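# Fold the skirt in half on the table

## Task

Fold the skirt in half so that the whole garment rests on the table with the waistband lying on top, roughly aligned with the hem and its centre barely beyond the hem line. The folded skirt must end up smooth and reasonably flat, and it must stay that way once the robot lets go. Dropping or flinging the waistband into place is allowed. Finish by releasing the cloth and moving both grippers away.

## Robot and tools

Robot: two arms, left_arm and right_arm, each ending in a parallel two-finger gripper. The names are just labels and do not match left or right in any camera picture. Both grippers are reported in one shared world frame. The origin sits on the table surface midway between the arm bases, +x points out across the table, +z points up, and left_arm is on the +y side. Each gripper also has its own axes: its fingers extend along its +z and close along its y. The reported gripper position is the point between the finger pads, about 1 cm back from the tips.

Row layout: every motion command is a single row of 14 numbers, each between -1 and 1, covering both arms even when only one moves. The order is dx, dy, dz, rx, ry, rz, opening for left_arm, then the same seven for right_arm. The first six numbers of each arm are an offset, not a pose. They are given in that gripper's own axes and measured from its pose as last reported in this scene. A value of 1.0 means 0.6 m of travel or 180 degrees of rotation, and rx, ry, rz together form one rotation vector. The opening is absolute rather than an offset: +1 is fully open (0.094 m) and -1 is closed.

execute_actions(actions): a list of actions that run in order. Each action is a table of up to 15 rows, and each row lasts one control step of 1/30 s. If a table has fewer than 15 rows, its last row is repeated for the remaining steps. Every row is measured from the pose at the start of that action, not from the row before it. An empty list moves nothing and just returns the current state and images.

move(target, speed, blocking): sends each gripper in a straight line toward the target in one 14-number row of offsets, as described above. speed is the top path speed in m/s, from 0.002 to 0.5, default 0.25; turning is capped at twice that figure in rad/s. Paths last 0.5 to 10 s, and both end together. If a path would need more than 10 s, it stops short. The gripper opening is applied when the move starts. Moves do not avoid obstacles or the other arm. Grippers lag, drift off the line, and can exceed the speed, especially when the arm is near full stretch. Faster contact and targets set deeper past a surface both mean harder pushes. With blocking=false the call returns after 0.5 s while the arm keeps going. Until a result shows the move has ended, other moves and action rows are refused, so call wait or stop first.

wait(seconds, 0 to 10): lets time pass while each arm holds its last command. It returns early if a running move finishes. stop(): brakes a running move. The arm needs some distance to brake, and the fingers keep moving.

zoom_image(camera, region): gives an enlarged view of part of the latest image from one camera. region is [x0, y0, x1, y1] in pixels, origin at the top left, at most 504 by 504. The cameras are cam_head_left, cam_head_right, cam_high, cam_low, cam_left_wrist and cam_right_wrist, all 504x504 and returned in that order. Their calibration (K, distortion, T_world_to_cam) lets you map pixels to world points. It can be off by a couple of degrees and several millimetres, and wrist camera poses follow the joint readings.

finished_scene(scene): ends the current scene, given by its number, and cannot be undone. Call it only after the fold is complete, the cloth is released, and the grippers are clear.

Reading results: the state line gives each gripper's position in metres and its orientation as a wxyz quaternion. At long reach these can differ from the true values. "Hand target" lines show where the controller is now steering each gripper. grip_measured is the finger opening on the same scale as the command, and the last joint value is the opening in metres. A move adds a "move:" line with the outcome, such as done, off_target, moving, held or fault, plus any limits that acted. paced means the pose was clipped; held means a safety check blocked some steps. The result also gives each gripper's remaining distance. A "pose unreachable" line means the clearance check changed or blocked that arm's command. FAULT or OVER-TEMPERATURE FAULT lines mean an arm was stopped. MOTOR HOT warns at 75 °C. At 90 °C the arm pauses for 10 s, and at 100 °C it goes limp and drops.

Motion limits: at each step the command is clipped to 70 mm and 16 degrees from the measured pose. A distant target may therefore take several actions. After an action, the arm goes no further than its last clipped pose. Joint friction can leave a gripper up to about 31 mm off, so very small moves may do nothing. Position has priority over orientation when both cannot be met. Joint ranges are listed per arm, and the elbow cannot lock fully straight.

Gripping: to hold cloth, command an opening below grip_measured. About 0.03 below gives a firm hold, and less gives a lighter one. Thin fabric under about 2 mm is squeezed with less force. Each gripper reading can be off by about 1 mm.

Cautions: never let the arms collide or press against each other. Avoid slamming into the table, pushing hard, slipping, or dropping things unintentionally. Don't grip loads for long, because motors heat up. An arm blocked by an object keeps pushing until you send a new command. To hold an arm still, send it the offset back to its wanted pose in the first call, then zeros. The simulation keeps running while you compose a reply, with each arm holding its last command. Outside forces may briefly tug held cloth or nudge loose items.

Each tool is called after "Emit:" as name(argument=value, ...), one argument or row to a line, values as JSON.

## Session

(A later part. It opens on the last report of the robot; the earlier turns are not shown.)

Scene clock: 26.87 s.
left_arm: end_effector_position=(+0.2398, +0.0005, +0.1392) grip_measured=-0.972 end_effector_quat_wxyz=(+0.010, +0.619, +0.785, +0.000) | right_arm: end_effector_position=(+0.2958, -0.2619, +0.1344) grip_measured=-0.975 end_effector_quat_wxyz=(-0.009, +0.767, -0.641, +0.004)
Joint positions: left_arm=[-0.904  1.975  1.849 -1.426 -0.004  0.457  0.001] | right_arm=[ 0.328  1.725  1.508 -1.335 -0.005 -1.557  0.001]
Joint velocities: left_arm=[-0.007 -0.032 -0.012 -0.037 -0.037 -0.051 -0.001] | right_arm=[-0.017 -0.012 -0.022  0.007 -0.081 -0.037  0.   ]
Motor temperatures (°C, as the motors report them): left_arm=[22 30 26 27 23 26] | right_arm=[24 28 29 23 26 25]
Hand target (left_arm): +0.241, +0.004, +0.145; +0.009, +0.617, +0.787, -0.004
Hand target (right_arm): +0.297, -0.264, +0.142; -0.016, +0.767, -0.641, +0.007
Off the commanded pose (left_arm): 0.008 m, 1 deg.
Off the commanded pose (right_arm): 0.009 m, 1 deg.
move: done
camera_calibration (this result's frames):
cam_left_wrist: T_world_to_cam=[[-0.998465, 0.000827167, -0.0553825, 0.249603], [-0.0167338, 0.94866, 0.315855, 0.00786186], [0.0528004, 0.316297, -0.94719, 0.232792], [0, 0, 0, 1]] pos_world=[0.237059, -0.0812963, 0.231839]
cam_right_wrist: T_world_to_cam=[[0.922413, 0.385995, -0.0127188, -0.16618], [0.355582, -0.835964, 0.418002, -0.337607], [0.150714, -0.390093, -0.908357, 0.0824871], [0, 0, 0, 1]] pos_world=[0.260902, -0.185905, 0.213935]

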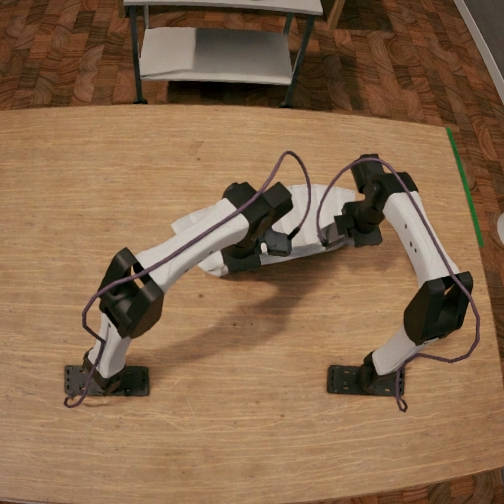

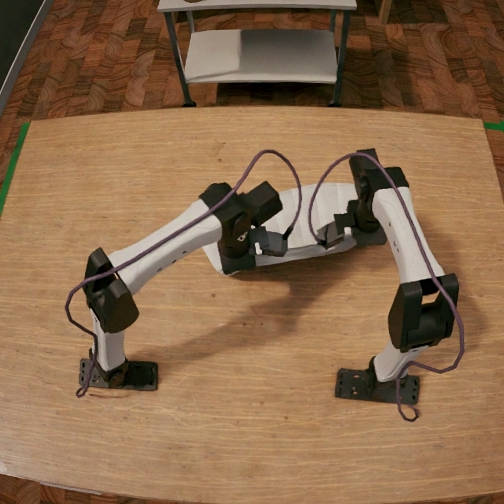

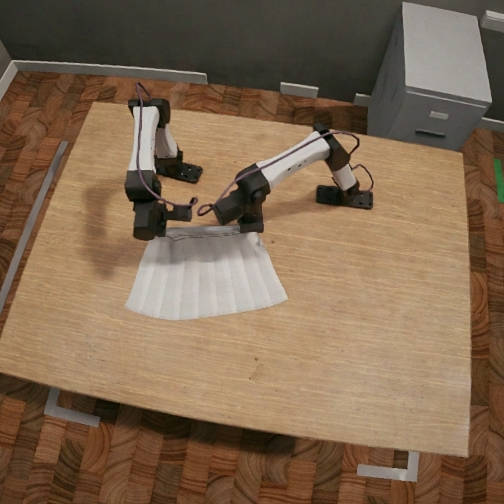

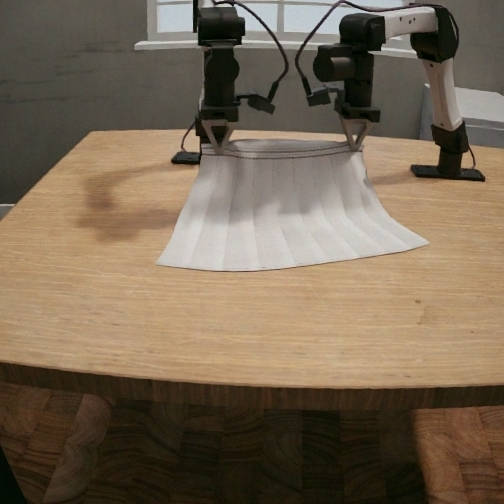

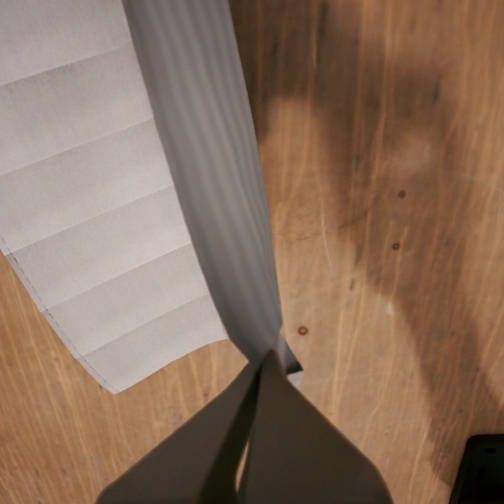

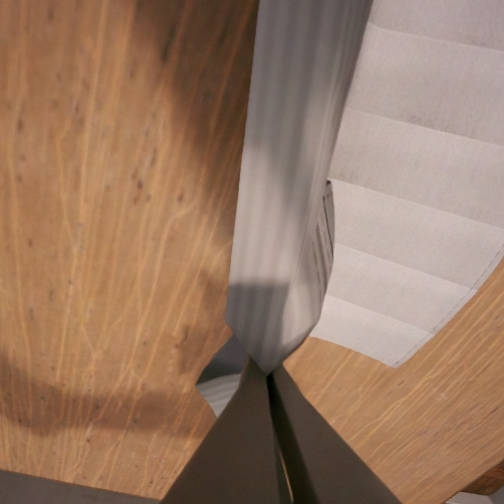

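Emit:
move(
  target=[0,0.27,0.11,0.15,0,0,-1,-0.01,-0.27,0.11,-0.15,0,0,-1],
  speed=0.35,
)

Scene clock: 28.27 s.
left_arm: end_effector_position=(+0.4002, +0.0326, +0.0768) grip_measured=-0.972 end_effector_quat_wxyz=(+0.018, +0.593, +0.789, -0.159) | right_arm: end_effector_position=(+0.4567, -0.2281, +0.0759) grip_measured=-0.975 end_effector_quat_wxyz=(-0.004, +0.767, -0.641, -0.009)
Joint positions: left_arm=[-0.485  2.514  2.454 -1.535  0.32   0.835  0.001] | right_arm=[ 0.328  2.542  2.54  -1.574 -0.02  -1.558  0.001]
Joint velocities: left_arm=[ 0.007 -0.017  0.012  0.066 -0.022  0.037  0.001] | right_arm=[-0.007  0.002 -0.002  0.007  0.037 -0.051 -0.   ]
Motor temperatures (°C, as the motors report them): left_arm=[22 31 27 27 23 26] | right_arm=[24 28 29 23 26 25]
Hand target (left_arm): +0.398, +0.035, +0.074; +0.008, +0.593, +0.789, -0.160
Hand target (right_arm): +0.457, -0.229, +0.075; -0.001, +0.767, -0.642, -0.010
Off the commanded pose (left_arm): 0.006 m, 18 deg; orientation clipped at the last step of the last action.
Off the commanded pose (right_arm): 0.005 m, 26 deg; orientation clipped at the last step of the last action.
joint sent to its limit (left arm) — the command would take joint 4 (wrist pitch) past its lower limit, so that joint was sent only as far as its limit.
joint sent to its limit (right arm) — the command would take joint 4 (wrist pitch) past its lower limit, so that joint was sent only as far as its limit.
move: off_target (left_arm, right_arm); limits=paced
camera_calibration (this result's frames):
cam_left_wrist: T_world_to_cam=[[-0.990613, -0.0309979, 0.133132, 0.3897], [-0.0228204, 0.997783, 0.0625171, 0.0201701], [-0.134775, 0.0588921, -0.989125, 0.241779], [0, 0, 0, 1]] pos_world=[0.419088, -0.0222844, 0.186008]
cam_right_wrist: T_world_to_cam=[[0.921606, 0.38667, -0.0335814, -0.326267], [0.366947, -0.83986, 0.399981, -0.346816], [0.126457, -0.380948, -0.915908, 0.0320831], [0, 0, 0, 1]] pos_world=[0.423896, -0.152897, 0.157149]

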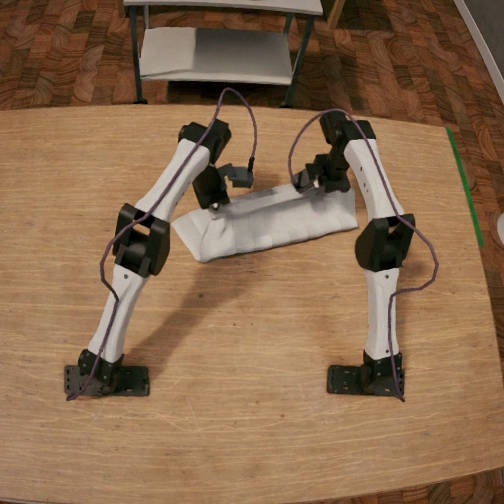

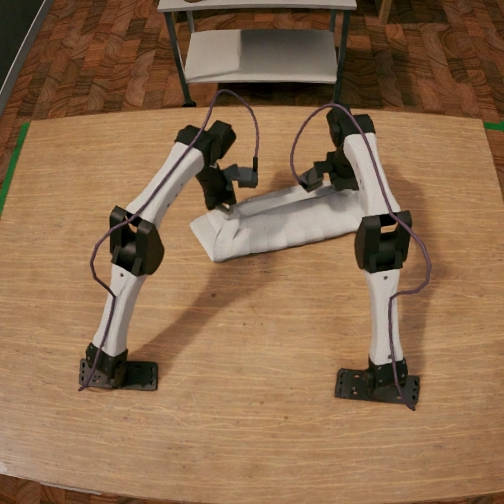

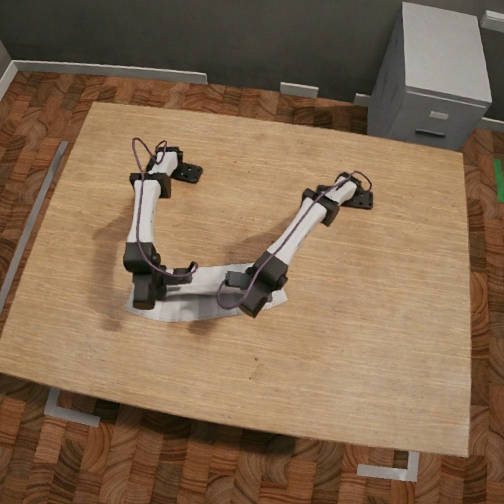

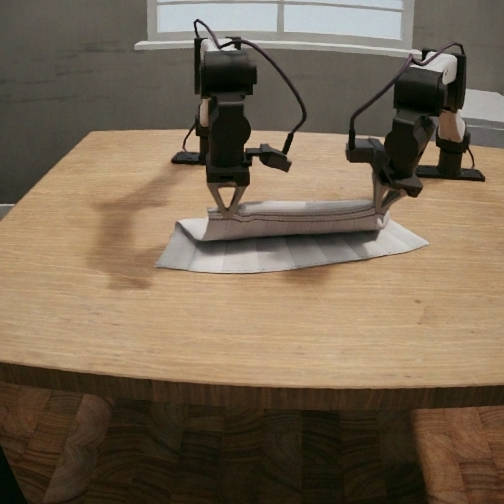

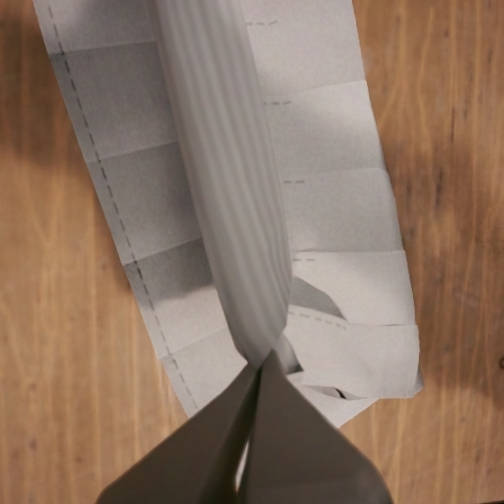

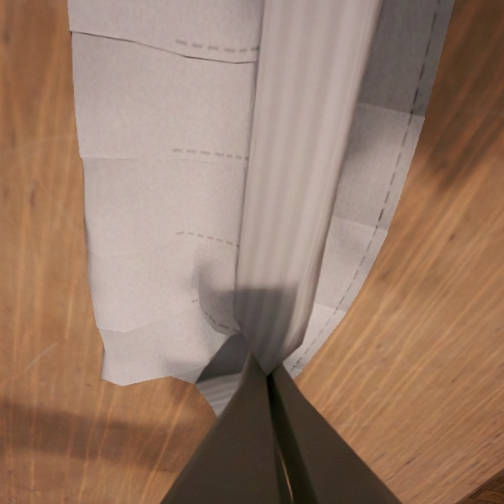

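Emit:
move(
  target=[0,0.13,0.0,0,0,0,0.3,0,-0.13,0.03,0,0,0,0.3],
  speed=0.3,
)

Emit:
move(
  target=[0.1,-0.1,-0.2,-0.1,0,0,0.3,0.1,0.1,-0.2,0.05,0,0,0.3],
  speed=0.3,
)

Scene clock: 29.43 s.
left_arm: end_effector_position=(+0.4719, +0.0537, +0.0598) grip_measured=+0.298 end_effector_quat_wxyz=(+0.092, +0.577, +0.799, -0.141) | right_arm: end_effector_position=(+0.5283, -0.2142, +0.0583) grip_measured=+0.298 end_effector_quat_wxyz=(-0.090, +0.764, -0.637, +0.061)
Joint positions: left_arm=[-0.389  2.748  2.834 -1.549  0.322  0.872  0.061] | right_arm=[ 0.328  2.746  2.841 -1.449 -0.02  -1.558  0.061]
Joint velocities: left_arm=[ 0.002  0.012 -0.022  0.081 -0.007 -0.051  0.   ] | right_arm=[ 0.002 -0.012  0.002  0.022  0.022 -0.007 -0.002]
Motor temperatures (°C, as the motors report them): left_arm=[22 31 27 27 23 26] | right_arm=[24 29 29 23 26 25]
Hand target (left_arm): +0.474, +0.051, +0.059; +0.097, +0.581, +0.796, -0.141
Hand target (right_arm): +0.533, -0.215, +0.058; -0.097, +0.762, -0.637, +0.066
Off the commanded pose (left_arm): 0.003 m, 9 deg.
Off the commanded pose (right_arm): 0.005 m, 13 deg.
elbow stopped short (left arm): the move would have taken joint 3 (elbow) straighter than the controller allows; a more bent joint 3 avoids this.
elbow stopped short (right arm): the move would have taken joint 3 (elbow) straighter than the controller allows; a more bent joint 3 avoids this.
move: off_target (left_arm, right_arm)
camera_calibration (this result's frames):
cam_left_wrist: T_world_to_cam=[[-0.996116, -0.0878437, 0.0060448, 0.476872], [-0.0878582, 0.996131, -0.00217837, 0.0364378], [-0.00583005, -0.002701, -0.999979, 0.176442], [0, 0, 0, 1]] pos_world=[0.479249, 0.0060699, 0.173636]
cam_right_wrist: T_world_to_cam=[[0.905135, 0.383485, 0.183494, -0.402879], [0.275436, -0.857774, 0.434002, -0.3118], [0.323829, -0.34229, -0.882027, -0.0857378], [0, 0, 0, 1]] pos_world=[0.478306, -0.142304, 0.133625]

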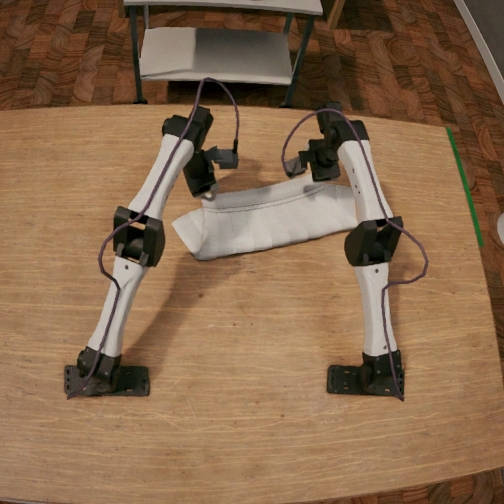

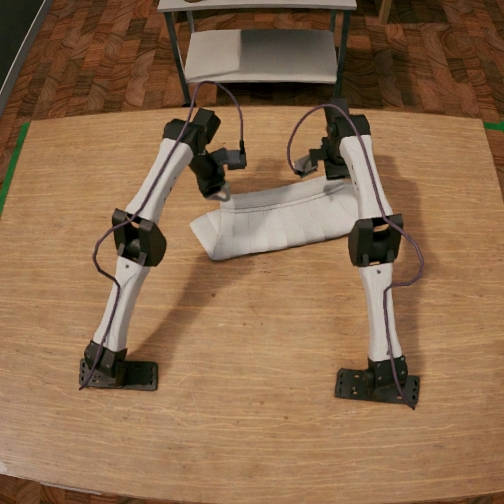

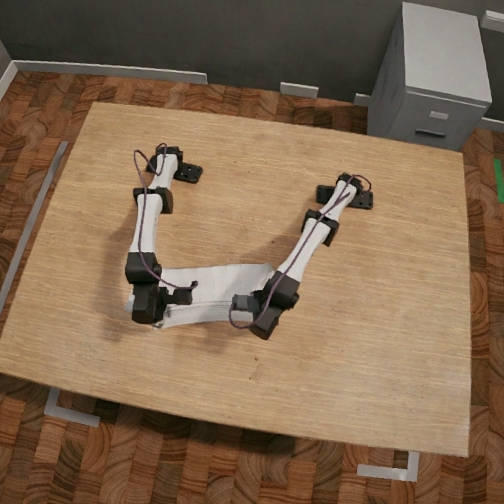

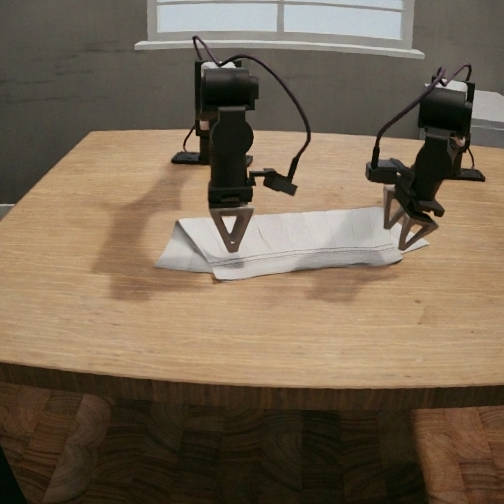

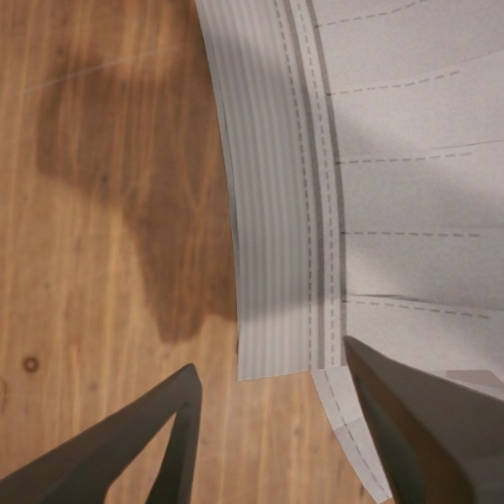

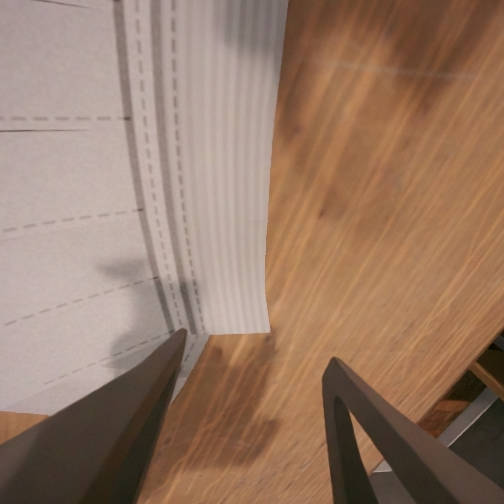

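Scene clock: 30.83 s.
left_arm: end_effector_position=(+0.3971, +0.1263, +0.1708) grip_measured=+0.298 end_effector_quat_wxyz=(+0.194, +0.560, +0.805, -0.019) | right_arm: end_effector_position=(+0.4545, -0.2891, +0.1657) grip_measured=+0.298 end_effector_quat_wxyz=(-0.152, +0.751, -0.632, +0.116)
Joint positions: left_arm=[-0.364  1.855  1.741 -1.089  0.139  0.853  0.061] | right_arm=[ 0.185  2.005  1.926 -1.112 -0.064 -1.68   0.061]
Joint velocities: left_arm=[ 0.002 -0.007 -0.012  0.037  0.022  0.022 -0.   ] | right_arm=[ 0.012 -0.022  0.007 -0.051 -0.051 -0.037  0.001]
Motor temperatures (°C, as the motors report them): left_arm=[22 32 27 27 23 26] | right_arm=[24 30 29 23 26 25]
Hand target (left_arm): +0.398, +0.132, +0.160; +0.182, +0.555, +0.812, -0.016
Hand target (right_arm): +0.453, -0.289, +0.159; -0.151, +0.754, -0.630, +0.110
Off the commanded pose (left_arm): 0.010 m, 2 deg.
Off the commanded pose (right_arm): 0.005 m, 1 deg.
move: done
camera_calibration (this result's frames):
cam_left_wrist: T_world_to_cam=[[-0.941466, -0.161065, -0.296141, 0.447236], [-0.178668, 0.98335, 0.0331836, -0.0105876], [0.285865, 0.0841522, -0.954568, 0.152679], [0, 0, 0, 1]] pos_world=[0.37552, 0.069597, 0.278539]
cam_right_wrist: T_world_to_cam=[[0.866163, 0.365675, 0.34065, -0.340463], [0.190994, -0.872094, 0.450525, -0.370791], [0.461825, -0.325166, -0.825218, -0.0599635], [0, 0, 0, 1]] pos_world=[0.393408, -0.218365, 0.233547]

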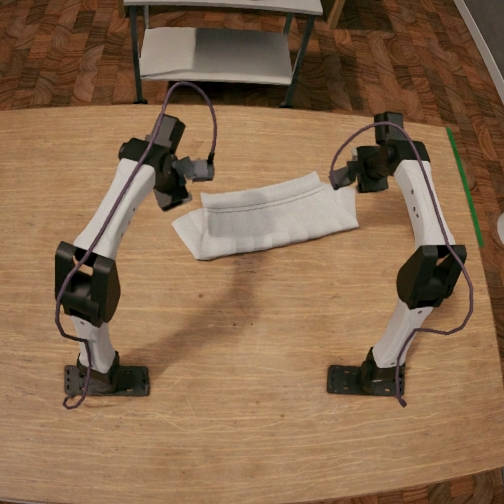

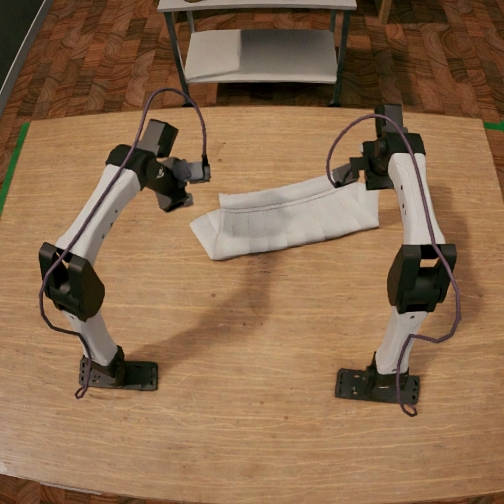

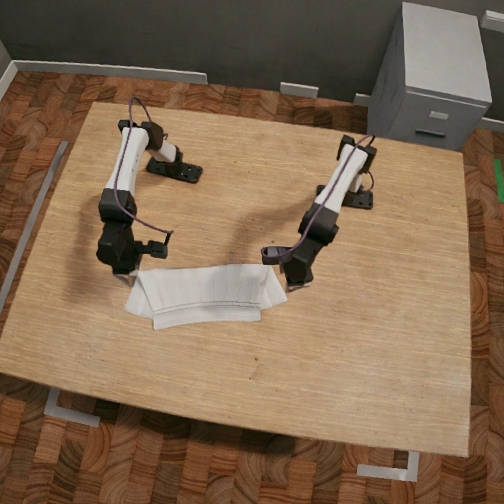

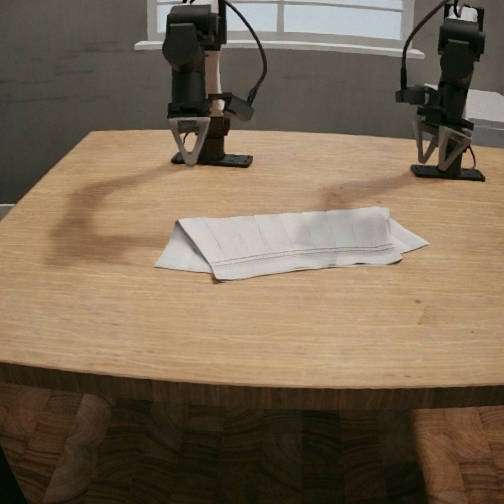

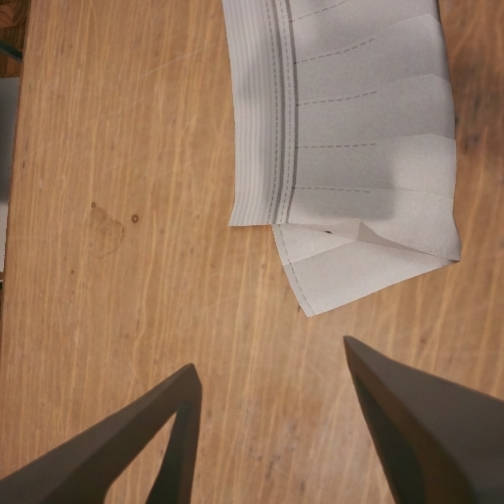

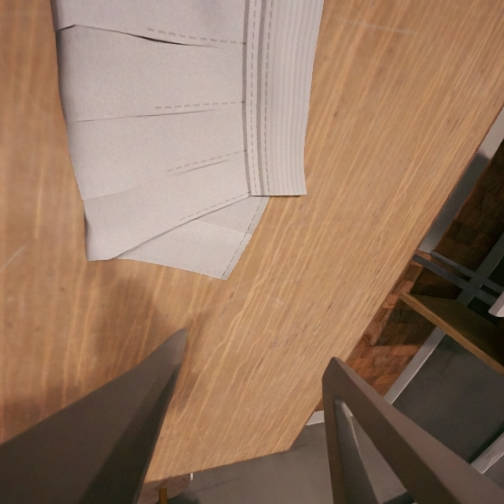

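Emit:
finished_scene(
  scene=1,
)

The scene is finished: the task was done.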